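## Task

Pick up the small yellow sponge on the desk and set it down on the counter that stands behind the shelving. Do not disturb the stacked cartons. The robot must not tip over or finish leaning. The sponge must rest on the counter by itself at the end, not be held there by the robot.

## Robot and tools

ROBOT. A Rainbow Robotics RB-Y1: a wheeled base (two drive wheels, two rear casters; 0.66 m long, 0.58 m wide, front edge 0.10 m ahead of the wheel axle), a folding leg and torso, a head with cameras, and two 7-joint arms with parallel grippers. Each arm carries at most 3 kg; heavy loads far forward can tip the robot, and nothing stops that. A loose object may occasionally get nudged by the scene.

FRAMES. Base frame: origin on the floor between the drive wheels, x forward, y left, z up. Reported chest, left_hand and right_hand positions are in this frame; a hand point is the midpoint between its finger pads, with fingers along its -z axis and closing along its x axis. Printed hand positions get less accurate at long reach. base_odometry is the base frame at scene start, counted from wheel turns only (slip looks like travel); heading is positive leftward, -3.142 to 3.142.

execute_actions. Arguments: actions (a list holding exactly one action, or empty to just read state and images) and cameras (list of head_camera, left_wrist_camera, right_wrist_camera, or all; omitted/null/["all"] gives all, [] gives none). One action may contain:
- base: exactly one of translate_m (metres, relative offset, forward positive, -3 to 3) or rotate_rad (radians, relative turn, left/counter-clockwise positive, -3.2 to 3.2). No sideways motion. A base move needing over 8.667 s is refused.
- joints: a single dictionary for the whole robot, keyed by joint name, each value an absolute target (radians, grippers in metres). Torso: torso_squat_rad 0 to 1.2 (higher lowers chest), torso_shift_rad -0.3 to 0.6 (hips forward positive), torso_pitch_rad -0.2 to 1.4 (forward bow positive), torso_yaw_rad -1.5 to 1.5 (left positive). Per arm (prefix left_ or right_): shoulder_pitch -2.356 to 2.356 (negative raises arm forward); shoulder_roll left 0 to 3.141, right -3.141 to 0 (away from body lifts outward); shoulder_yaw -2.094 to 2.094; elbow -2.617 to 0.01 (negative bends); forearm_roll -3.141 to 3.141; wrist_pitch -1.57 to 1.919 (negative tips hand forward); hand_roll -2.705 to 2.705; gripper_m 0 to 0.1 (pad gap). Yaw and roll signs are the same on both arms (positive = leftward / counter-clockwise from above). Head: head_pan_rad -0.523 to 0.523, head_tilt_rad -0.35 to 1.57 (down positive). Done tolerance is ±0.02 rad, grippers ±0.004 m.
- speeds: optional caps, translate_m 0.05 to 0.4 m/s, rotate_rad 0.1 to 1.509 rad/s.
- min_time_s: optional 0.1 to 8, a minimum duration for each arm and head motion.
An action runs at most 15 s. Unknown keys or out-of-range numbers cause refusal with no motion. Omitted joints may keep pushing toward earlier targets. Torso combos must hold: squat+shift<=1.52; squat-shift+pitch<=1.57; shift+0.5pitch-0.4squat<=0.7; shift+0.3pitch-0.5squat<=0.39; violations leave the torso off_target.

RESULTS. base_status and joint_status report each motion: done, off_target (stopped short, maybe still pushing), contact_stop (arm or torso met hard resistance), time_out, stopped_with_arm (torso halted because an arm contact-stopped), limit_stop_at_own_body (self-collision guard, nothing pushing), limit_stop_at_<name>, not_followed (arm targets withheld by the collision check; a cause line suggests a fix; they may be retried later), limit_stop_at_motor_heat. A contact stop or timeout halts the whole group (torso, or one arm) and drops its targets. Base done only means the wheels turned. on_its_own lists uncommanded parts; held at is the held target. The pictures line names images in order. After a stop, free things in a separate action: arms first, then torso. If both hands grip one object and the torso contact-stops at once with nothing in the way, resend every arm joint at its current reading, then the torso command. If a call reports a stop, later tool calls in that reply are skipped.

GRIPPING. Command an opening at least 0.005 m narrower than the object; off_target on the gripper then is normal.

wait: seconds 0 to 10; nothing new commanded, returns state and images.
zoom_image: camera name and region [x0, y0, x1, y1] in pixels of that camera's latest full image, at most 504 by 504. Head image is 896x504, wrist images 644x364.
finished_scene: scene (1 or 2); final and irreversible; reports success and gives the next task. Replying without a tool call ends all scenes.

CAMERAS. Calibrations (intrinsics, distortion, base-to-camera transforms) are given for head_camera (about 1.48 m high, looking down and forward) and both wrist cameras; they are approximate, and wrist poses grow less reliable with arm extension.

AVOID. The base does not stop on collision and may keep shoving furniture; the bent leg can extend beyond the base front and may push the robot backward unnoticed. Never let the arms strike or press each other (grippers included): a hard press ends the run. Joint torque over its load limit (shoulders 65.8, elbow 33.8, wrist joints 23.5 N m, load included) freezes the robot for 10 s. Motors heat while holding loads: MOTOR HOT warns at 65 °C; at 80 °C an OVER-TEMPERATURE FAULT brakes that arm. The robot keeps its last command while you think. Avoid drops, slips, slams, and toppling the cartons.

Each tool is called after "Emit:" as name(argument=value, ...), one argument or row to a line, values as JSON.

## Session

Emit:
execute_actions(
  actions=[],
)

Scene clock: 0.00 s.
base_odometry: x=+0.000 y=+0.000 heading=+0.000 (m, m, rad; odometry frame)
base_status: not commanded
joint_positions: torso_squat_rad=+0.350 torso_shift_rad=+0.000 torso_pitch_rad=-0.001 torso_yaw_rad=+0.001 left_shoulder_pitch_rad=+0.024 left_shoulder_roll_rad=+0.038 left_shoulder_yaw_rad=+0.055 left_elbow_rad=-0.250 left_forearm_roll_rad=+0.053 left_wrist_pitch_rad=+0.017 left_hand_roll_rad=+0.036 left_gripper_m=+0.100 right_shoulder_pitch_rad=+0.039 right_shoulder_roll_rad=-0.026 right_shoulder_yaw_rad=+0.001 right_elbow_rad=-0.173 right_forearm_roll_rad=+0.010 right_wrist_pitch_rad=-0.015 right_hand_roll_rad=+0.024 right_gripper_m=+0.100 head_pan_rad=+0.000 head_tilt_rad=+0.400
joint_status: not commanded
chest: x=-0.2283 y=+0.0000 z=+1.2474 quat_wxyz=(+1.000, +0.000, -0.001, +0.000) (m; base frame)
left_hand: x=-0.1281 y=+0.2556 z=+0.5697 quat_wxyz=(+0.991, +0.017, -0.106, +0.074) (m; base frame)
right_hand: x=-0.1673 y=-0.2408 z=+0.5652 quat_wxyz=(+0.997, -0.015, -0.076, +0.013) (m; base frame)
pictures: head_camera, left_wrist_camera, right_wrist_camera
camera_calibration (this result's frames):
head_camera: T_world_to_cam=[[0.00208723, -0.999981, -0.00580428, 0.00584037], [-0.409239, 0.00444183, -0.912416, 1.29856], [0.912425, 0.00427976, -0.409222, 0.72525], [0, 0, 0, 1]] pos_world=[-0.130326, -0.00303164, 1.48165]
left_wrist_camera: T_world_to_cam=[[0.963895, 0.139187, 0.22701, -0.0426234], [-0.0356555, -0.777374, 0.628027, -0.131786], [0.263885, -0.613446, -0.744344, 0.702166], [0, 0, 0, 1]] pos_world=[-0.148905, 0.334226, 0.615094]
right_wrist_camera: T_world_to_cam=[[-0.987359, -0.0439209, -0.15229, -0.0930634], [-0.130392, 0.771335, 0.622928, -0.159181], [0.0901073, 0.634912, -0.767312, 0.691156], [0, 0, 0, 1]] pos_world=[-0.174921, -0.320129, 0.615318]
Images, in order (width x height): head_camera 896x504, left_wrist_camera 644x364, right_wrist_camera 644x364.

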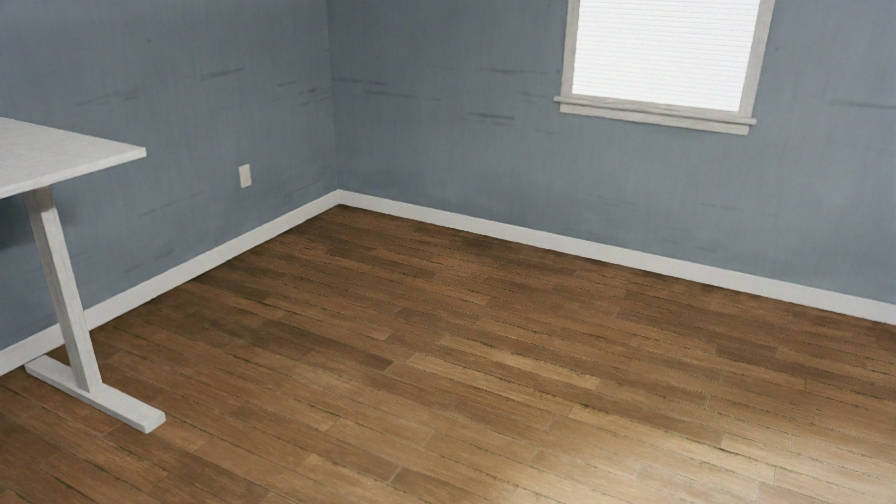

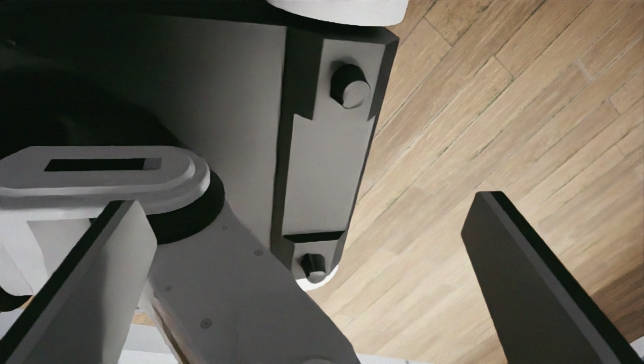

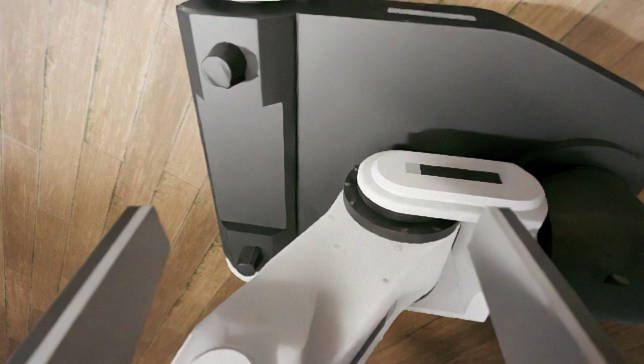

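Emit:
execute_actions(
  actions=[
    {"joints":{"head_pan_rad":0.52,"torso_yaw_rad":0.3}},
  ],
  cameras=["head_camera"],
)

Scene clock: 11.00 s.
base_odometry: x=+0.000 y=+0.000 heading=+0.000 (m, m, rad; odometry frame)
base_status: not commanded
joint_positions: torso_squat_rad=+0.350 torso_shift_rad=+0.000 torso_pitch_rad=-0.001 torso_yaw_rad=+0.300 left_shoulder_pitch_rad=+0.024 left_shoulder_roll_rad=+0.038 left_shoulder_yaw_rad=+0.055 left_elbow_rad=-0.250 left_forearm_roll_rad=+0.053 left_wrist_pitch_rad=+0.017 left_hand_roll_rad=+0.036 left_gripper_m=+0.100 right_shoulder_pitch_rad=+0.039 right_shoulder_roll_rad=-0.026 right_shoulder_yaw_rad=+0.001 right_elbow_rad=-0.174 right_forearm_roll_rad=+0.010 right_wrist_pitch_rad=-0.015 right_hand_roll_rad=+0.024 right_gripper_m=+0.100 head_pan_rad=+0.520 head_tilt_rad=+0.400
joint_status: all done
chest: x=-0.2283 y=+0.0000 z=+1.2474 quat_wxyz=(+0.989, +0.000, -0.001, +0.149) (m; base frame)
left_hand: x=-0.2081 y=+0.2735 z=+0.5696 quat_wxyz=(+0.969, +0.033, -0.102, +0.221) (m; base frame)
right_hand: x=-0.0990 y=-0.2124 z=+0.5653 quat_wxyz=(+0.984, -0.003, -0.078, +0.162) (m; base frame)
pictures: head_camera
camera_calibration (this result's frames):
head_camera: T_world_to_cam=[[0.732265, -0.681, -0.00508098, 0.160682], [-0.282472, -0.296931, -0.912163, 1.32604], [0.619675, 0.669381, -0.409796, 0.661851], [0, 0, 0, 1]] pos_world=[-0.153226, 0.0601357, 1.4816]
Images, in order (width x height): head_camera 896x504.

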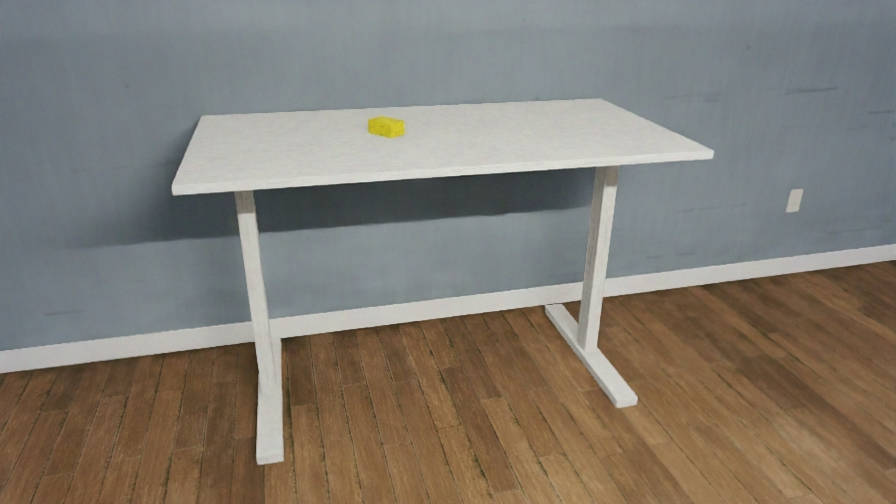

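Emit:
execute_actions(
  actions=[
    {"base":{"rotate_rad":0.89},"joints":{"head_pan_rad":0.1,"torso_yaw_rad":0,"torso_squat_rad":0}},
  ],
  cameras=[],
)

Emit:
execute_actions(
  actions=[
    {"base":{"translate_m":1.1},"joints":{"torso_pitch_rad":0.3,"left_shoulder_pitch_rad":-1.462,"left_shoulder_roll_rad":0.31,"left_shoulder_yaw_rad":0.347,"left_elbow_rad":-0.83,"left_forearm_roll_rad":0,"left_wrist_pitch_rad":1.785,"left_hand_roll_rad":0,"head_tilt_rad":0.25,"head_pan_rad":0.0},"min_time_s":3},
  ],
  cameras=["head_camera","left_wrist_camera"],
)

Scene clock: 55.70 s.
base_odometry: x=+0.000 y=+0.000 heading=+0.889 (m, m, rad; odometry frame)
base_status: done
joint_positions: torso_squat_rad=+0.000 torso_shift_rad=+0.000 torso_pitch_rad=-0.001 torso_yaw_rad=+0.000 left_shoulder_pitch_rad=+0.024 left_shoulder_roll_rad=+0.038 left_shoulder_yaw_rad=+0.055 left_elbow_rad=-0.250 left_forearm_roll_rad=+0.053 left_wrist_pitch_rad=+0.017 left_hand_roll_rad=+0.036 left_gripper_m=+0.100 right_shoulder_pitch_rad=+0.039 right_shoulder_roll_rad=-0.026 right_shoulder_yaw_rad=+0.001 right_elbow_rad=-0.174 right_forearm_roll_rad=+0.010 right_wrist_pitch_rad=-0.015 right_hand_roll_rad=+0.024 right_gripper_m=+0.100 head_pan_rad=+0.100 head_tilt_rad=+0.400
joint_status: all done
chest: x=-0.2282 y=-0.0001 z=+1.2899 quat_wxyz=(+1.000, +0.000, -0.001, +0.000) (m; base frame)
left_hand: x=-0.1280 y=+0.2556 z=+0.6122 quat_wxyz=(+0.991, +0.017, -0.106, +0.073) (m; base frame)
right_hand: x=-0.1675 y=-0.2409 z=+0.6077 quat_wxyz=(+0.997, -0.015, -0.076, +0.013) (m; base frame)
pictures: none
No camera images: the call's "cameras" was empty. Leave "cameras" out to get every camera's image.

Scene clock: 60.00 s.
base_odometry: x=+0.692 y=+0.855 heading=+0.891 (m, m, rad; odometry frame)
base_status: done
joint_positions: torso_squat_rad=+0.000 torso_shift_rad=+0.000 torso_pitch_rad=+0.300 torso_yaw_rad=+0.000 left_shoulder_pitch_rad=-1.462 left_shoulder_roll_rad=+0.310 left_shoulder_yaw_rad=+0.347 left_elbow_rad=-0.830 left_forearm_roll_rad=+0.000 left_wrist_pitch_rad=+1.785 left_hand_roll_rad=+0.000 left_gripper_m=+0.100 right_shoulder_pitch_rad=+0.039 right_shoulder_roll_rad=-0.026 right_shoulder_yaw_rad=+0.001 right_elbow_rad=-0.174 right_forearm_roll_rad=+0.010 right_wrist_pitch_rad=-0.015 right_hand_roll_rad=+0.024 right_gripper_m=+0.100 head_pan_rad=+0.000 head_tilt_rad=+0.250
joint_status: all done
chest: x=-0.1365 y=+0.0000 z=+1.2761 quat_wxyz=(+0.989, +0.000, +0.149, +0.000) (m; base frame)
left_hand: x=+0.4449 y=+0.2203 z=+1.1184 quat_wxyz=(+0.995, +0.000, -0.100, +0.000) (m; base frame)
right_hand: x=-0.2807 y=-0.2409 z=+0.6065 quat_wxyz=(+0.997, -0.013, +0.074, +0.015) (m; base frame)
pictures: head_camera, left_wrist_camera
camera_calibration (this result's frames):
head_camera: T_world_to_cam=[[0.000968515, -0.999981, -0.0060442, 0.00586518], [-0.542467, 0.00455222, -0.840065, 1.25889], [0.840077, 0.00409239, -0.542452, 0.784218], [0, 0, 0, 1]] pos_world=[0.0240961, -0.003075, 1.48299]
left_wrist_camera: T_world_to_cam=[[0.977059, -0.00200156, 0.21296, -0.673688], [-0.142011, -0.751314, 0.644484, -0.460282], [0.15871, -0.659942, -0.734362, 0.983553], [0, 0, 0, 1]] pos_world=[0.436769, 0.301923, 1.1624]
Images, in order (width x height): head_camera 896x504, left_wrist_camera 644x364.

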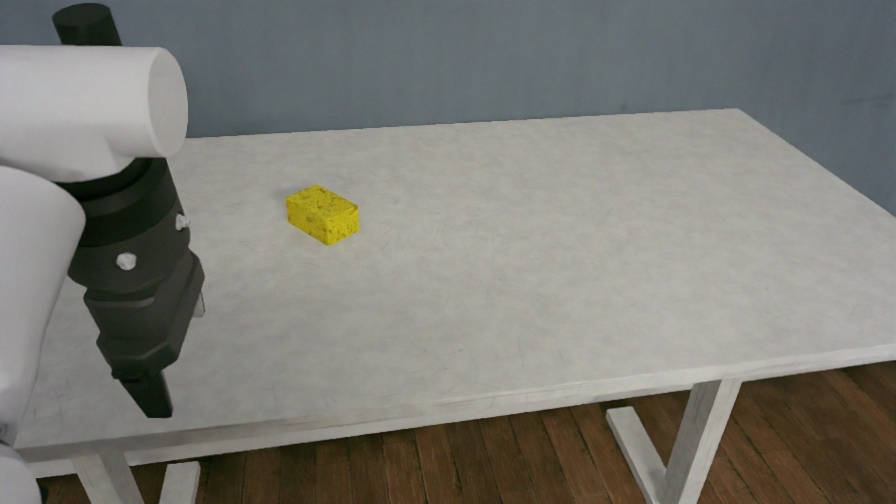

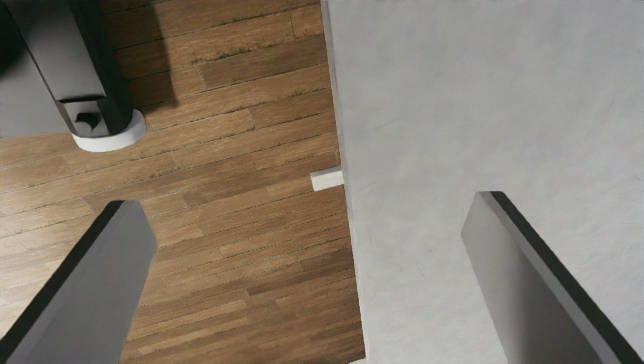

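Emit:
zoom_image(
  camera="head_camera",
  region=[270, 170, 380, 260],
)

Region (270, 170, 380, 260) of head_camera's 896x504 image, scaled by 4.582, with more detail than that image has; it fills the top 412 rows of this view, and the rest is white.

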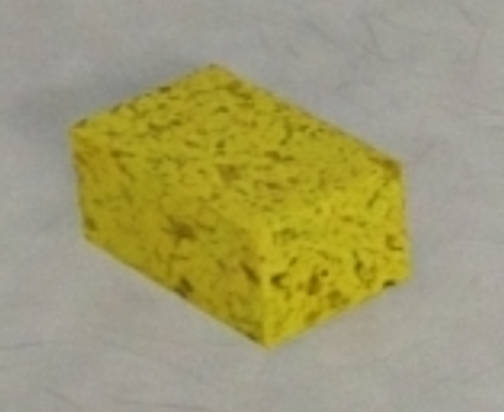

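Emit:
execute_actions(
  actions=[
    {"base":{"translate_m":0.454},"joints":{"torso_pitch_rad":0.37,"torso_yaw_rad":-0.03,"left_hand_roll_rad":-0.72,"head_tilt_rad":0.6,"head_pan_rad":0.2}},
  ],
  cameras=["head_camera","left_wrist_camera"],
)

Scene clock: 101.03 s.
base_odometry: x=+0.977 y=+1.208 heading=+0.892 (m, m, rad; odometry frame)
base_status: done
joint_positions: torso_squat_rad=+0.000 torso_shift_rad=+0.000 torso_pitch_rad=+0.370 torso_yaw_rad=-0.030 left_shoulder_pitch_rad=-1.462 left_shoulder_roll_rad=+0.310 left_shoulder_yaw_rad=+0.347 left_elbow_rad=-0.830 left_forearm_roll_rad=+0.000 left_wrist_pitch_rad=+1.785 left_hand_roll_rad=-0.720 left_gripper_m=+0.100 right_shoulder_pitch_rad=+0.039 right_shoulder_roll_rad=-0.026 right_shoulder_yaw_rad=+0.001 right_elbow_rad=-0.173 right_forearm_roll_rad=+0.010 right_wrist_pitch_rad=-0.015 right_hand_roll_rad=+0.024 right_gripper_m=+0.100 head_pan_rad=+0.200 head_tilt_rad=+0.600
joint_status: all done
chest: x=-0.1161 y=+0.0000 z=+1.2690 quat_wxyz=(+0.983, -0.003, +0.184, -0.015) (m; base frame)
left_hand: x=+0.4588 y=+0.2022 z=+1.0687 quat_wxyz=(+0.929, +0.017, -0.063, -0.364) (m; base frame)
right_hand: x=-0.3136 y=-0.2426 z=+0.6138 quat_wxyz=(+0.994, -0.016, +0.109, +0.001) (m; base frame)
pictures: head_camera, left_wrist_camera
camera_calibration (this result's frames):
head_camera: T_world_to_cam=[[0.156027, -0.985481, -0.0669566, 0.0968807], [-0.830744, -0.0942533, -0.548617, 0.837163], [0.53434, 0.141223, -0.833389, 1.16338], [0, 0, 0, 1]] pos_world=[0.0587105, 0.0100836, 1.43532]
left_wrist_camera: T_world_to_cam=[[0.72349, -0.680035, 0.118801, -0.322689], [-0.600359, -0.534854, 0.594559, -0.220026], [-0.34078, -0.501481, -0.795227, 1.19511], [0, 0, 0, 1]] pos_world=[0.508639, 0.262205, 1.11954]
Images, in order (width x height): head_camera 896x504, left_wrist_camera 644x364.

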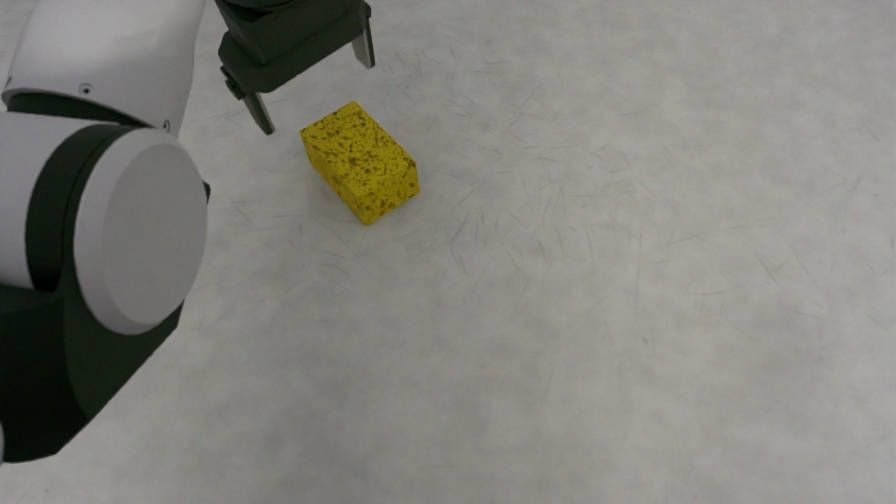

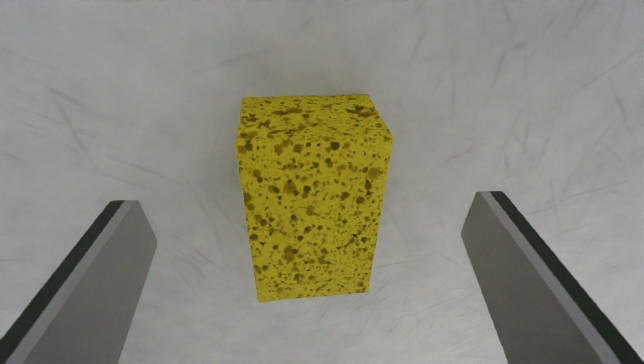

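Emit:
execute_actions(
  actions=[
    {"base":{"translate_m":-0.035},"joints":{"torso_pitch_rad":0.465,"torso_yaw_rad":-0.077,"left_hand_roll_rad":-0.65}},
  ],
  cameras=["head_camera","left_wrist_camera"],
)

Scene clock: 126.00 s.
base_odometry: x=+0.955 y=+1.181 heading=+0.892 (m, m, rad; odometry frame)
base_status: done
joint_positions: torso_squat_rad=+0.000 torso_shift_rad=+0.000 torso_pitch_rad=+0.465 torso_yaw_rad=-0.077 left_shoulder_pitch_rad=-1.462 left_shoulder_roll_rad=+0.310 left_shoulder_yaw_rad=+0.347 left_elbow_rad=-0.830 left_forearm_roll_rad=+0.000 left_wrist_pitch_rad=+1.785 left_hand_roll_rad=-0.650 left_gripper_m=+0.100 right_shoulder_pitch_rad=+0.039 right_shoulder_roll_rad=-0.026 right_shoulder_yaw_rad=+0.001 right_elbow_rad=-0.173 right_forearm_roll_rad=+0.010 right_wrist_pitch_rad=-0.015 right_hand_roll_rad=+0.024 right_gripper_m=+0.100 head_pan_rad=+0.200 head_tilt_rad=+0.600
joint_status: all done
chest: x=-0.0892 y=+0.0000 z=+1.2571 quat_wxyz=(+0.972, -0.009, +0.230, -0.037) (m; base frame)
left_hand: x=+0.4720 y=+0.1734 z=+0.9992 quat_wxyz=(+0.936, -0.011, -0.023, -0.351) (m; base frame)
right_hand: x=-0.3583 y=-0.2448 z=+0.6288 quat_wxyz=(+0.987, -0.023, +0.157, -0.021) (m; base frame)
pictures: head_camera, left_wrist_camera
camera_calibration (this result's frames):
head_camera: T_world_to_cam=[[0.107454, -0.99236, -0.0606184, 0.0795946], [-0.882418, -0.0671043, -0.465656, 0.744045], [0.458031, 0.103527, -0.882887, 1.19452], [0, 0, 0, 1]] pos_world=[0.100879, 0.00524998, 1.40592]
left_wrist_camera: T_world_to_cam=[[0.750187, -0.658124, 0.0639705, -0.305101], [-0.525176, -0.534255, 0.662391, -0.289553], [-0.401759, -0.530513, -0.746422, 1.1149], [0, 0, 0, 1]] pos_world=[0.524738, 0.235979, 1.0435]
Images, in order (width x height): head_camera 896x504, left_wrist_camera 644x364.

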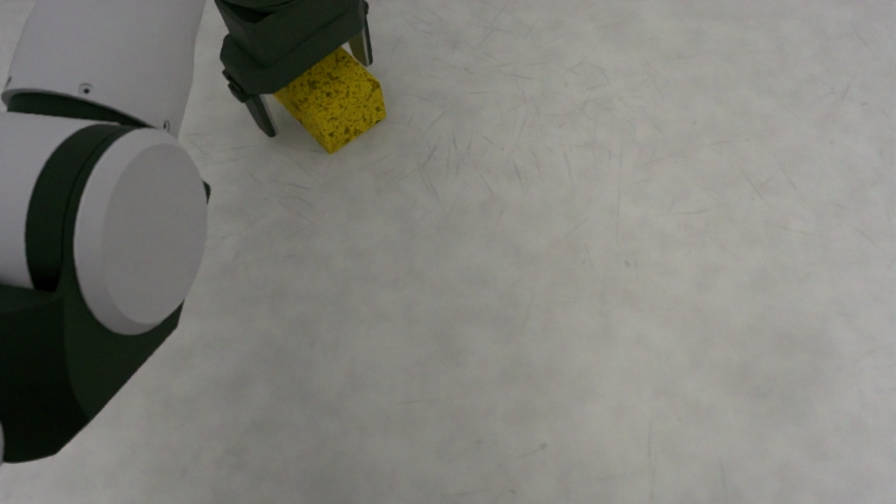

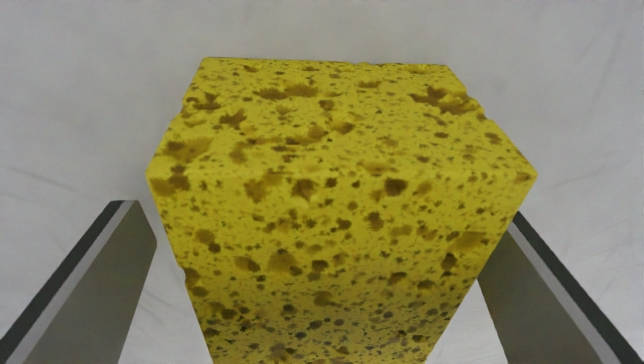

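Emit:
execute_actions(
  actions=[
    {"joints":{"left_gripper_m":0.04}},
  ],
  cameras=["left_wrist_camera"],
)

Emit:
execute_actions(
  actions=[
    {"joints":{"torso_pitch_rad":0.4}},
  ],
  cameras=["left_wrist_camera","head_camera"],
)

Scene clock: 136.60 s.
base_odometry: x=+0.955 y=+1.181 heading=+0.892 (m, m, rad; odometry frame)
base_status: not commanded
joint_positions: torso_squat_rad=+0.000 torso_shift_rad=+0.000 torso_pitch_rad=+0.465 torso_yaw_rad=-0.077 left_shoulder_pitch_rad=-1.462 left_shoulder_roll_rad=+0.310 left_shoulder_yaw_rad=+0.347 left_elbow_rad=-0.830 left_forearm_roll_rad=+0.000 left_wrist_pitch_rad=+1.785 left_hand_roll_rad=-0.650 left_gripper_m=+0.060 right_shoulder_pitch_rad=+0.039 right_shoulder_roll_rad=-0.026 right_shoulder_yaw_rad=+0.001 right_elbow_rad=-0.173 right_forearm_roll_rad=+0.010 right_wrist_pitch_rad=-0.015 right_hand_roll_rad=+0.024 right_gripper_m=+0.100 head_pan_rad=+0.200 head_tilt_rad=+0.600
joint_status: left_gripper_m off_target (ended at +0.060, target +0.040)
chest: x=-0.0892 y=+0.0000 z=+1.2571 quat_wxyz=(+0.972, -0.009, +0.230, -0.037) (m; base frame)
left_hand: x=+0.4719 y=+0.1734 z=+0.9992 quat_wxyz=(+0.936, -0.011, -0.023, -0.351) (m; base frame)
right_hand: x=-0.3583 y=-0.2448 z=+0.6288 quat_wxyz=(+0.987, -0.023, +0.157, -0.021) (m; base frame)
pictures: left_wrist_camera
camera_calibration (this result's frames):
left_wrist_camera: T_world_to_cam=[[0.750186, -0.658124, 0.0639728, -0.305102], [-0.525178, -0.534255, 0.662389, -0.289553], [-0.401757, -0.530513, -0.746423, 1.1149], [0, 0, 0, 1]] pos_world=[0.524736, 0.235979, 1.0435]
Images, in order (width x height): left_wrist_camera 644x364.

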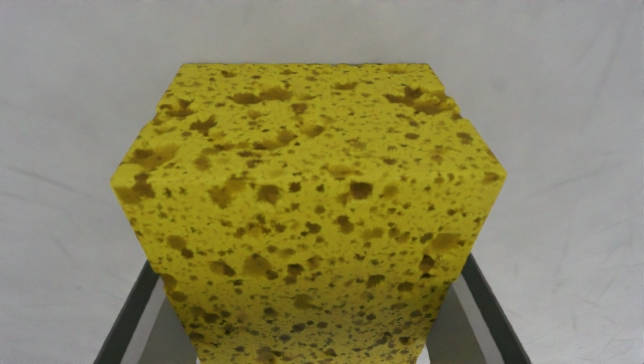

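Scene clock: 137.60 s.
base_odometry: x=+0.955 y=+1.181 heading=+0.892 (m, m, rad; odometry frame)
base_status: not commanded
joint_positions: torso_squat_rad=+0.000 torso_shift_rad=+0.000 torso_pitch_rad=+0.400 torso_yaw_rad=-0.077 left_shoulder_pitch_rad=-1.462 left_shoulder_roll_rad=+0.310 left_shoulder_yaw_rad=+0.347 left_elbow_rad=-0.830 left_forearm_roll_rad=+0.000 left_wrist_pitch_rad=+1.785 left_hand_roll_rad=-0.650 left_gripper_m=+0.060 right_shoulder_pitch_rad=+0.039 right_shoulder_roll_rad=-0.026 right_shoulder_yaw_rad=+0.001 right_elbow_rad=-0.173 right_forearm_roll_rad=+0.010 right_wrist_pitch_rad=-0.015 right_hand_roll_rad=+0.024 right_gripper_m=+0.100 head_pan_rad=+0.200 head_tilt_rad=+0.600
joint_status: all done
chest: x=-0.1075 y=+0.0000 z=+1.2655 quat_wxyz=(+0.979, -0.008, +0.198, -0.038) (m; base frame)
left_hand: x=+0.4693 y=+0.1733 z=+1.0447 quat_wxyz=(+0.935, +0.000, -0.053, -0.351) (m; base frame)
right_hand: x=-0.3352 y=-0.2448 z=+0.6210 quat_wxyz=(+0.992, -0.023, +0.124, -0.022) (m; base frame)
pictures: head_camera, left_wrist_camera
camera_calibration (this result's frames):
head_camera: T_world_to_cam=[[0.111152, -0.992362, -0.053509, 0.07347], [-0.8503, -0.067093, -0.522005, 0.806592], [0.514427, 0.103521, -0.851263, 1.17638], [0, 0, 0, 1]] pos_world=[0.0725169, 0.00524602, 1.42638]
left_wrist_camera: T_world_to_cam=[[0.744407, -0.658153, 0.11266, -0.354158], [-0.567184, -0.534219, 0.626827, -0.264251], [-0.352363, -0.530513, -0.770971, 1.15022], [0, 0, 0, 1]] pos_world=[0.519054, 0.235948, 1.09232]
Images, in order (width x height): head_camera 896x504, left_wrist_camera 644x364.

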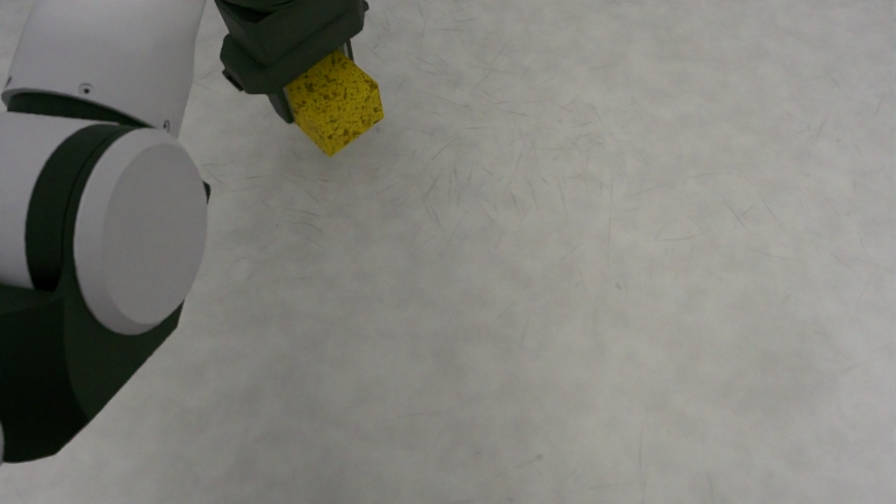

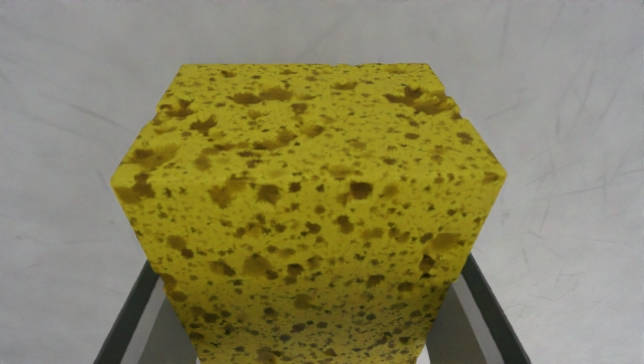

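Emit:
execute_actions(
  actions=[
    {"base":{"translate_m":-0.7},"joints":{"torso_pitch_rad":0,"torso_yaw_rad":0,"left_shoulder_pitch_rad":-1.076,"left_shoulder_roll_rad":0.178,"left_shoulder_yaw_rad":0.306,"left_elbow_rad":-0.85,"left_wrist_pitch_rad":1.9,"head_tilt_rad":0.45,"head_pan_rad":0.3},"min_time_s":2.8},
  ],
  cameras=[],
)

Emit:
execute_actions(
  actions=[
    {"base":{"rotate_rad":2.24},"joints":{"left_shoulder_pitch_rad":-0.318,"left_shoulder_roll_rad":0.03,"left_shoulder_yaw_rad":0.107,"left_elbow_rad":-1.55,"left_wrist_pitch_rad":1.85},"min_time_s":2.5},
  ],
  cameras=["head_camera","left_wrist_camera"],
)

Scene clock: 157.23 s.
base_odometry: x=+0.516 y=+0.636 heading=+0.894 (m, m, rad; odometry frame)
base_status: done
joint_positions: torso_squat_rad=+0.000 torso_shift_rad=+0.000 torso_pitch_rad=+0.000 torso_yaw_rad=+0.000 left_shoulder_pitch_rad=-1.076 left_shoulder_roll_rad=+0.178 left_shoulder_yaw_rad=+0.306 left_elbow_rad=-0.850 left_forearm_roll_rad=+0.000 left_wrist_pitch_rad=+1.900 left_hand_roll_rad=-0.650 left_gripper_m=+0.060 right_shoulder_pitch_rad=+0.039 right_shoulder_roll_rad=-0.026 right_shoulder_yaw_rad=+0.001 right_elbow_rad=-0.173 right_forearm_roll_rad=+0.010 right_wrist_pitch_rad=-0.015 right_hand_roll_rad=+0.024 right_gripper_m=+0.100 head_pan_rad=+0.300 head_tilt_rad=+0.450
joint_status: all done
chest: x=-0.2280 y=+0.0000 z=+1.2899 quat_wxyz=(+1.000, +0.000, +0.000, +0.000) (m; base frame)
left_hand: x=+0.2791 y=+0.2200 z=+1.0823 quat_wxyz=(+0.948, +0.000, +0.000, -0.319) (m; base frame)
right_hand: x=-0.1680 y=-0.2409 z=+0.6076 quat_wxyz=(+0.997, -0.015, -0.076, +0.013) (m; base frame)
pictures: none
No camera images: the call's "cameras" was empty. Leave "cameras" out to get every camera's image.

Scene clock: 161.93 s.
base_odometry: x=+0.516 y=+0.635 heading=+3.134 (m, m, rad; odometry frame)
base_status: done
joint_positions: torso_squat_rad=+0.000 torso_shift_rad=+0.000 torso_pitch_rad=+0.000 torso_yaw_rad=+0.000 left_shoulder_pitch_rad=-0.318 left_shoulder_roll_rad=+0.030 left_shoulder_yaw_rad=+0.107 left_elbow_rad=-1.550 left_forearm_roll_rad=+0.000 left_wrist_pitch_rad=+1.850 left_hand_roll_rad=-0.650 left_gripper_m=+0.060 right_shoulder_pitch_rad=+0.039 right_shoulder_roll_rad=-0.026 right_shoulder_yaw_rad=+0.001 right_elbow_rad=-0.173 right_forearm_roll_rad=+0.010 right_wrist_pitch_rad=-0.015 right_hand_roll_rad=+0.024 right_gripper_m=+0.100 head_pan_rad=+0.300 head_tilt_rad=+0.450
joint_status: all done
chest: x=-0.2280 y=+0.0000 z=+1.2899 quat_wxyz=(+1.000, +0.000, +0.000, +0.000) (m; base frame)
left_hand: x=+0.1386 y=+0.2272 z=+0.9263 quat_wxyz=(+0.948, +0.006, +0.001, -0.317) (m; base frame)
right_hand: x=-0.1680 y=-0.2409 z=+0.6076 quat_wxyz=(+0.997, -0.015, -0.076, +0.013) (m; base frame)
pictures: head_camera, left_wrist_camera
camera_calibration (this result's frames):
head_camera: T_world_to_cam=[[0.296766, -0.954932, -0.00587299, 0.0668541], [-0.436883, -0.130297, -0.890031, 1.29847], [0.849154, 0.266697, -0.455861, 0.798678], [0, 0, 0, 1]] pos_world=[-0.13076, 0.0200235, 1.52016]
left_wrist_camera: T_world_to_cam=[[0.796884, -0.604087, 0.00742868, 0.0187271], [-0.462128, -0.601606, 0.651542, -0.370949], [-0.389119, -0.522636, -0.758576, 0.962777], [0, 0, 0, 1]] pos_world=[0.188286, 0.29133, 0.971889]
Images, in order (width x height): head_camera 896x504, left_wrist_camera 644x364.

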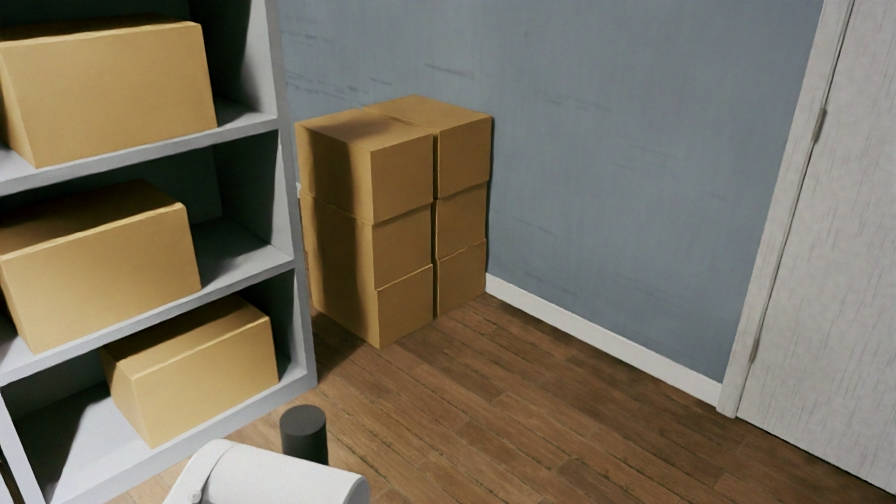

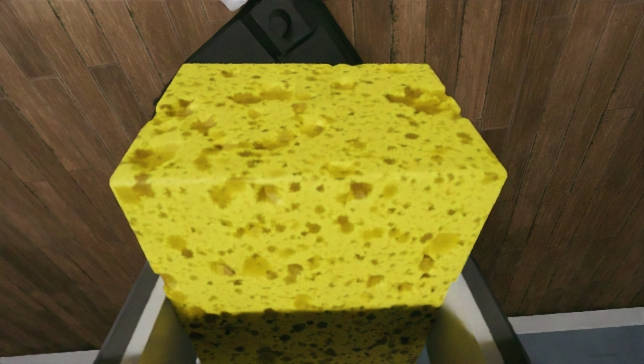

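Emit:
execute_actions(
  actions=[
    {"base":{"rotate_rad":2.33},"joints":{"head_pan_rad":-0.15,"head_tilt_rad":0.4}},
  ],
  cameras=["head_camera"],
)

Scene clock: 185.80 s.
base_odometry: x=+0.516 y=+0.636 heading=-0.820 (m, m, rad; odometry frame)
base_status: done
joint_positions: torso_squat_rad=+0.000 torso_shift_rad=+0.000 torso_pitch_rad=+0.000 torso_yaw_rad=+0.000 left_shoulder_pitch_rad=-0.318 left_shoulder_roll_rad=+0.030 left_shoulder_yaw_rad=+0.107 left_elbow_rad=-1.550 left_forearm_roll_rad=+0.000 left_wrist_pitch_rad=+1.850 left_hand_roll_rad=-0.650 left_gripper_m=+0.060 right_shoulder_pitch_rad=+0.039 right_shoulder_roll_rad=-0.026 right_shoulder_yaw_rad=+0.001 right_elbow_rad=-0.173 right_forearm_roll_rad=+0.010 right_wrist_pitch_rad=-0.015 right_hand_roll_rad=+0.024 right_gripper_m=+0.100 head_pan_rad=-0.150 head_tilt_rad=+0.400
joint_status: all done
chest: x=-0.2280 y=+0.0000 z=+1.2899 quat_wxyz=(+1.000, +0.000, +0.000, +0.000) (m; base frame)
left_hand: x=+0.1385 y=+0.2272 z=+0.9262 quat_wxyz=(+0.948, +0.006, +0.001, -0.317) (m; base frame)
right_hand: x=-0.1680 y=-0.2409 z=+0.6076 quat_wxyz=(+0.997, -0.015, -0.076, +0.013) (m; base frame)
pictures: head_camera
camera_calibration (this result's frames):
head_camera: T_world_to_cam=[[-0.147806, -0.988999, -0.00584725, -0.0247747], [-0.40538, 0.0659746, -0.911764, 1.33735], [0.90212, -0.132394, -0.410672, 0.742259], [0, 0, 0, 1]] pos_world=[-0.131135, -0.0144626, 1.52402]
Images, in order (width x height): head_camera 896x504.

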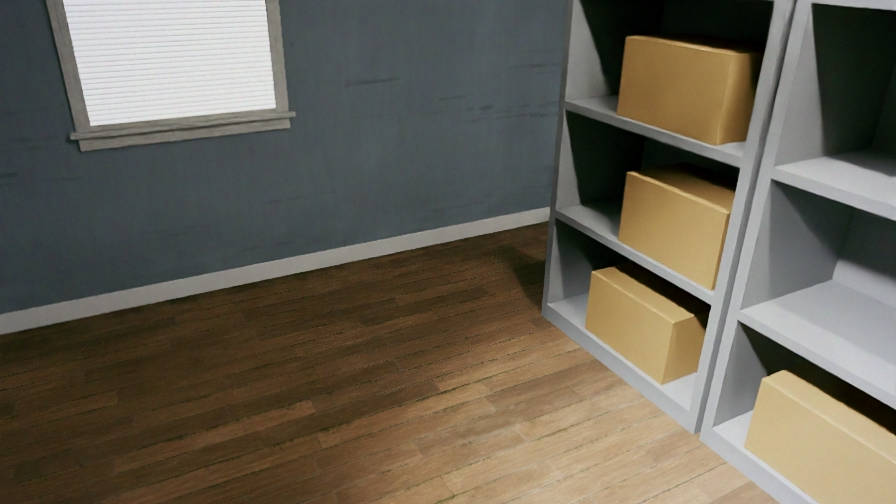

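Emit:
execute_actions(
  actions=[
    {"base":{"translate_m":2.48},"joints":{"head_pan_rad":0,"head_tilt_rad":0.55}},
  ],
  cameras=[],
)

Emit:
execute_actions(
  actions=[
    {"base":{"rotate_rad":-1.26}},
  ],
  cameras=["head_camera"],
)

Scene clock: 206.80 s.
base_odometry: x=+2.209 y=-1.176 heading=-0.819 (m, m, rad; odometry frame)
base_status: done
joint_positions: torso_squat_rad=+0.000 torso_shift_rad=+0.000 torso_pitch_rad=+0.000 torso_yaw_rad=+0.000 left_shoulder_pitch_rad=-0.318 left_shoulder_roll_rad=+0.030 left_shoulder_yaw_rad=+0.107 left_elbow_rad=-1.550 left_forearm_roll_rad=+0.000 left_wrist_pitch_rad=+1.850 left_hand_roll_rad=-0.650 left_gripper_m=+0.060 right_shoulder_pitch_rad=+0.039 right_shoulder_roll_rad=-0.026 right_shoulder_yaw_rad=+0.001 right_elbow_rad=-0.173 right_forearm_roll_rad=+0.010 right_wrist_pitch_rad=-0.015 right_hand_roll_rad=+0.024 right_gripper_m=+0.100 head_pan_rad=+0.000 head_tilt_rad=+0.550
joint_status: all done
chest: x=-0.2279 y=+0.0000 z=+1.2899 quat_wxyz=(+1.000, +0.000, +0.000, +0.000) (m; base frame)
left_hand: x=+0.1386 y=+0.2272 z=+0.9262 quat_wxyz=(+0.948, +0.006, +0.001, -0.317) (m; base frame)
right_hand: x=-0.1679 y=-0.2409 z=+0.6076 quat_wxyz=(+0.997, -0.015, -0.076, +0.013) (m; base frame)
pictures: none
No camera images: the call's "cameras" was empty. Leave "cameras" out to get every camera's image.

Scene clock: 210.57 s.
base_odometry: x=+2.209 y=-1.176 heading=-2.078 (m, m, rad; odometry frame)
base_status: done
joint_positions: torso_squat_rad=+0.000 torso_shift_rad=+0.000 torso_pitch_rad=+0.000 torso_yaw_rad=+0.000 left_shoulder_pitch_rad=-0.318 left_shoulder_roll_rad=+0.030 left_shoulder_yaw_rad=+0.107 left_elbow_rad=-1.550 left_forearm_roll_rad=+0.000 left_wrist_pitch_rad=+1.850 left_hand_roll_rad=-0.650 left_gripper_m=+0.060 right_shoulder_pitch_rad=+0.039 right_shoulder_roll_rad=-0.026 right_shoulder_yaw_rad=+0.001 right_elbow_rad=-0.173 right_forearm_roll_rad=+0.010 right_wrist_pitch_rad=-0.015 right_hand_roll_rad=+0.024 right_gripper_m=+0.100 head_pan_rad=+0.000 head_tilt_rad=+0.550
joint_status: not commanded
chest: x=-0.2279 y=+0.0000 z=+1.2899 quat_wxyz=(+1.000, +0.000, +0.000, +0.000) (m; base frame)
left_hand: x=+0.1386 y=+0.2272 z=+0.9262 quat_wxyz=(+0.948, +0.006, +0.001, -0.317) (m; base frame)
right_hand: x=-0.1679 y=-0.2409 z=+0.6076 quat_wxyz=(+0.997, -0.015, -0.076, +0.013) (m; base frame)
pictures: head_camera
camera_calibration (this result's frames):
head_camera: T_world_to_cam=[[0.000686789, -0.999982, -0.0059839, 0.00604951], [-0.542479, 0.00465433, -0.840057, 1.20232], [0.840069, 0.00382308, -0.542466, 0.925743], [0, 0, 0, 1]] pos_world=[-0.125462, -0.00308577, 1.51223]
Images, in order (width x height): head_camera 896x504.

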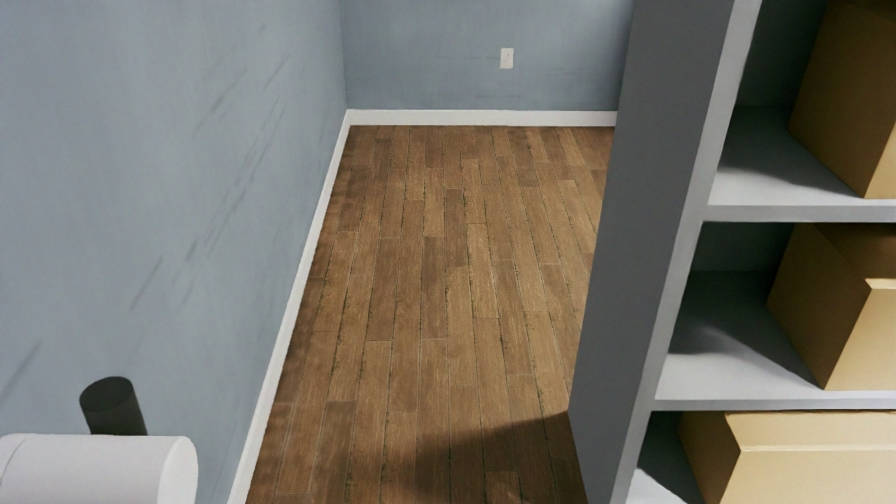

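Emit:
execute_actions(
  actions=[
    {"base":{"translate_m":1.65},"joints":{"head_pan_rad":-0.52,"head_tilt_rad":0.5}},
  ],
  cameras=["head_camera","right_wrist_camera"],
)

Scene clock: 227.47 s.
base_odometry: x=+1.406 y=-2.617 heading=-2.080 (m, m, rad; odometry frame)
base_status: done
joint_positions: torso_squat_rad=+0.000 torso_shift_rad=+0.000 torso_pitch_rad=+0.000 torso_yaw_rad=+0.000 left_shoulder_pitch_rad=-0.318 left_shoulder_roll_rad=+0.030 left_shoulder_yaw_rad=+0.107 left_elbow_rad=-1.550 left_forearm_roll_rad=+0.000 left_wrist_pitch_rad=+1.850 left_hand_roll_rad=-0.650 left_gripper_m=+0.060 right_shoulder_pitch_rad=+0.039 right_shoulder_roll_rad=-0.026 right_shoulder_yaw_rad=+0.001 right_elbow_rad=-0.173 right_forearm_roll_rad=+0.010 right_wrist_pitch_rad=-0.015 right_hand_roll_rad=+0.024 right_gripper_m=+0.100 head_pan_rad=-0.520 head_tilt_rad=+0.500
joint_status: all done
chest: x=-0.2279 y=+0.0000 z=+1.2899 quat_wxyz=(+1.000, +0.000, +0.000, +0.000) (m; base frame)
left_hand: x=+0.1386 y=+0.2272 z=+0.9262 quat_wxyz=(+0.948, +0.006, +0.001, -0.317) (m; base frame)
right_hand: x=-0.1679 y=-0.2409 z=+0.6076 quat_wxyz=(+0.997, -0.015, -0.076, +0.013) (m; base frame)
pictures: head_camera, right_wrist_camera
camera_calibration (this result's frames):
head_camera: T_world_to_cam=[[-0.495982, -0.868312, -0.00598246, -0.0962234], [-0.431315, 0.252336, -0.866195, 1.26415], [0.753638, -0.427037, -0.49967, 0.844192], [0, 0, 0, 1]] pos_world=[-0.138695, -0.0420403, 1.51624]
right_wrist_camera: T_world_to_cam=[[-0.987563, -0.0431068, -0.151197, -0.0876821], [-0.129065, 0.771449, 0.623064, -0.185488], [0.0897823, 0.634829, -0.767419, 0.723809], [0, 0, 0, 1]] pos_world=[-0.175517, -0.32018, 0.657778]
Images, in order (width x height): head_camera 896x504, right_wrist_camera 644x364.

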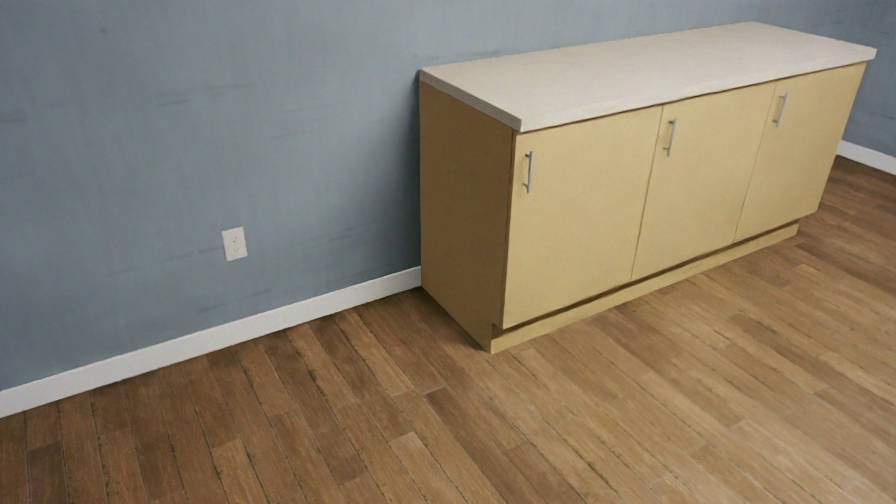

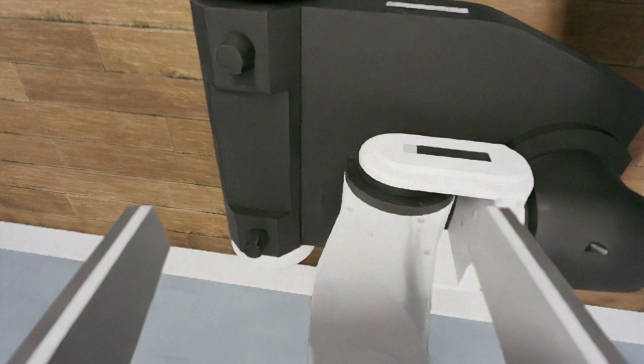

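Emit:
execute_actions(
  actions=[
    {"base":{"rotate_rad":-0.76},"joints":{"head_pan_rad":0.0,"head_tilt_rad":0.6}},
  ],
  cameras=["head_camera","right_wrist_camera"],
)

Scene clock: 303.67 s.
base_odometry: x=+1.407 y=-2.617 heading=-2.839 (m, m, rad; odometry frame)
base_status: done
joint_positions: torso_squat_rad=+0.000 torso_shift_rad=+0.000 torso_pitch_rad=+0.000 torso_yaw_rad=+0.000 left_shoulder_pitch_rad=-0.318 left_shoulder_roll_rad=+0.030 left_shoulder_yaw_rad=+0.107 left_elbow_rad=-1.550 left_forearm_roll_rad=+0.000 left_wrist_pitch_rad=+1.850 left_hand_roll_rad=-0.650 left_gripper_m=+0.060 right_shoulder_pitch_rad=+0.039 right_shoulder_roll_rad=-0.026 right_shoulder_yaw_rad=+0.001 right_elbow_rad=-0.173 right_forearm_roll_rad=+0.010 right_wrist_pitch_rad=-0.015 right_hand_roll_rad=+0.024 right_gripper_m=+0.100 head_pan_rad=+0.000 head_tilt_rad=+0.600
joint_status: all done
chest: x=-0.2279 y=+0.0000 z=+1.2899 quat_wxyz=(+1.000, +0.000, +0.000, +0.000) (m; base frame)
left_hand: x=+0.1386 y=+0.2272 z=+0.9262 quat_wxyz=(+0.948, +0.006, +0.001, -0.317) (m; base frame)
right_hand: x=-0.1679 y=-0.2409 z=+0.6076 quat_wxyz=(+0.997, -0.015, -0.076, +0.013) (m; base frame)
pictures: head_camera, right_wrist_camera
camera_calibration (this result's frames):
head_camera: T_world_to_cam=[[0.000374401, -0.999982, -0.00599815, 0.00602653], [-0.583793, 0.00465134, -0.811889, 1.15185], [0.811902, 0.00380565, -0.583781, 0.981495], [0, 0, 0, 1]] pos_world=[-0.124441, -0.00306643, 1.50819]
right_wrist_camera: T_world_to_cam=[[-0.987567, -0.0431049, -0.151171, -0.087722], [-0.129046, 0.77146, 0.623054, -0.185486], [0.0897656, 0.634816, -0.767432, 0.72381], [0, 0, 0, 1]] pos_world=[-0.175541, -0.320172, 0.657782]
Images, in order (width x height): head_camera 896x504, right_wrist_camera 644x364.

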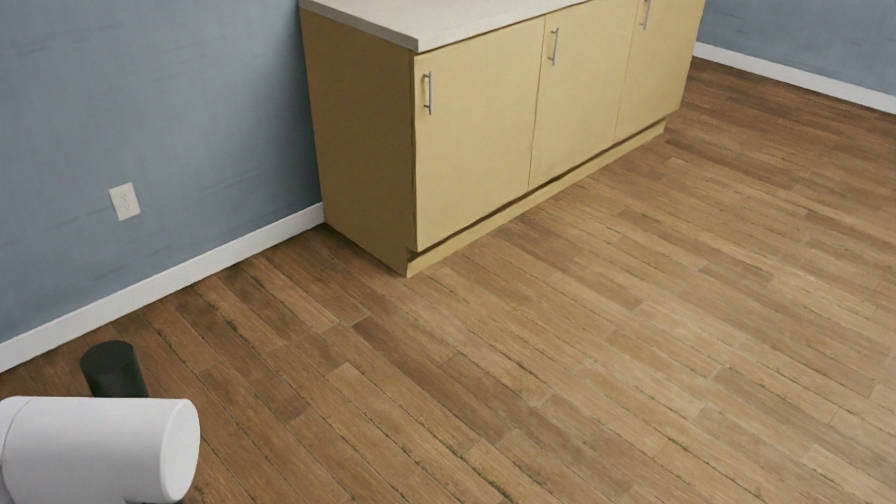

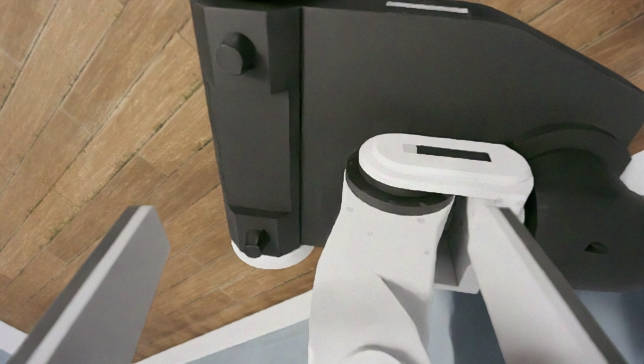

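Emit:
execute_actions(
  actions=[
    {"base":{"translate_m":1.5},"joints":{"left_shoulder_pitch_rad":-1.076,"left_shoulder_roll_rad":0.178,"left_shoulder_yaw_rad":0.306,"left_elbow_rad":-0.85,"left_wrist_pitch_rad":1.9,"torso_yaw_rad":-0.22,"torso_squat_rad":0.4,"head_pan_rad":0.2,"head_tilt_rad":0.9},"min_time_s":2.5},
  ],
)

Scene clock: 318.50 s.
base_odometry: x=-0.026 y=-3.063 heading=-2.840 (m, m, rad; odometry frame)
base_status: done
joint_positions: torso_squat_rad=+0.400 torso_shift_rad=+0.000 torso_pitch_rad=+0.000 torso_yaw_rad=-0.220 left_shoulder_pitch_rad=-1.076 left_shoulder_roll_rad=+0.178 left_shoulder_yaw_rad=+0.306 left_elbow_rad=-0.850 left_forearm_roll_rad=+0.000 left_wrist_pitch_rad=+1.900 left_hand_roll_rad=-0.650 left_gripper_m=+0.060 right_shoulder_pitch_rad=+0.039 right_shoulder_roll_rad=-0.026 right_shoulder_yaw_rad=+0.001 right_elbow_rad=-0.173 right_forearm_roll_rad=+0.010 right_wrist_pitch_rad=-0.015 right_hand_roll_rad=+0.024 right_gripper_m=+0.100 head_pan_rad=+0.200 head_tilt_rad=+0.900
joint_status: all done
chest: x=-0.2279 y=+0.0000 z=+1.2347 quat_wxyz=(+0.994, +0.000, +0.000, -0.110) (m; base frame)
left_hand: x=+0.3150 y=+0.1040 z=+1.0270 quat_wxyz=(+0.907, +0.000, +0.000, -0.421) (m; base frame)
right_hand: x=-0.2219 y=-0.2482 z=+0.5524 quat_wxyz=(+0.992, -0.023, -0.074, -0.097) (m; base frame)
pictures: head_camera, left_wrist_camera, right_wrist_camera
camera_calibration (this result's frames):
head_camera: T_world_to_cam=[[-0.0214448, -0.999753, -0.00583686, -0.00382991], [-0.797388, 0.0206252, -0.603115, 0.763142], [0.603086, -0.00827942, -0.797633, 1.21335], [0, 0, 0, 1]] pos_world=[-0.123318, -0.00952307, 1.42805]
left_wrist_camera: T_world_to_cam=[[0.642717, -0.765972, 0.0142127, -0.138627], [-0.581439, -0.475631, 0.660079, -0.413507], [-0.498842, -0.432508, -0.751062, 1.06094], [0, 0, 0, 1]] pos_world=[0.377911, 0.156005, 1.07175]
right_wrist_camera: T_world_to_cam=[[-0.973172, 0.173359, -0.151272, -0.0926728], [0.042285, 0.78104, 0.623048, -0.112014], [0.22616, 0.599936, -0.767416, 0.712469], [0, 0, 0, 1]] pos_world=[-0.246582, -0.323884, 0.602532]
Images, in order (width x height): head_camera 896x504, left_wrist_camera 644x364, right_wrist_camera 644x364.

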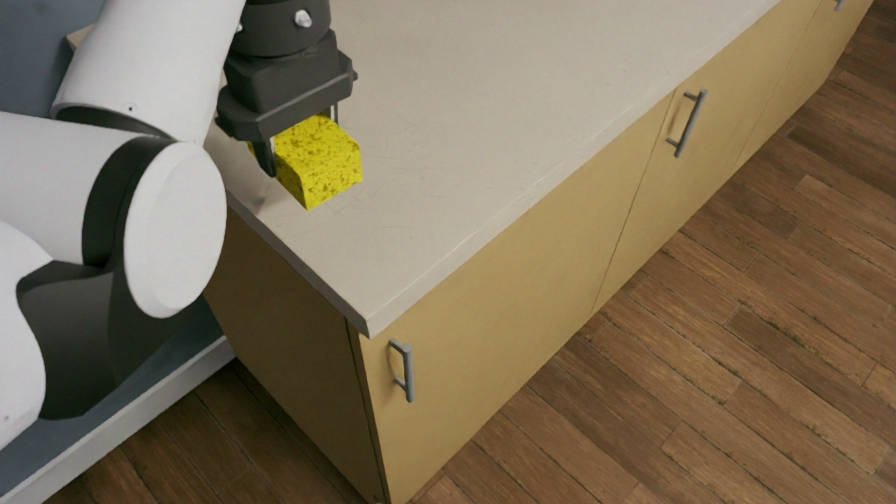

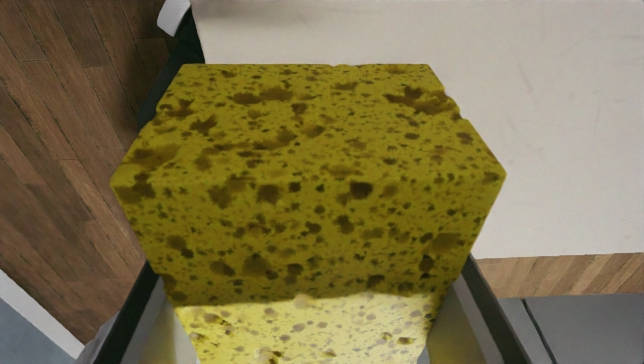

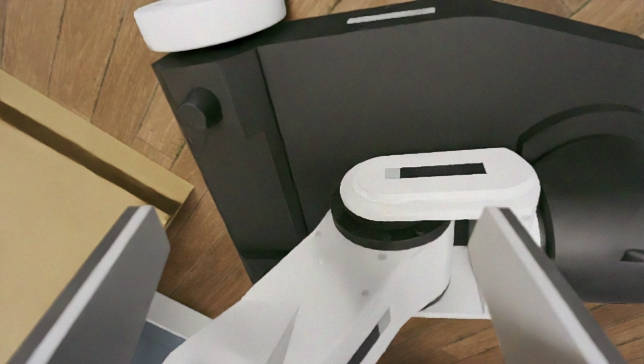

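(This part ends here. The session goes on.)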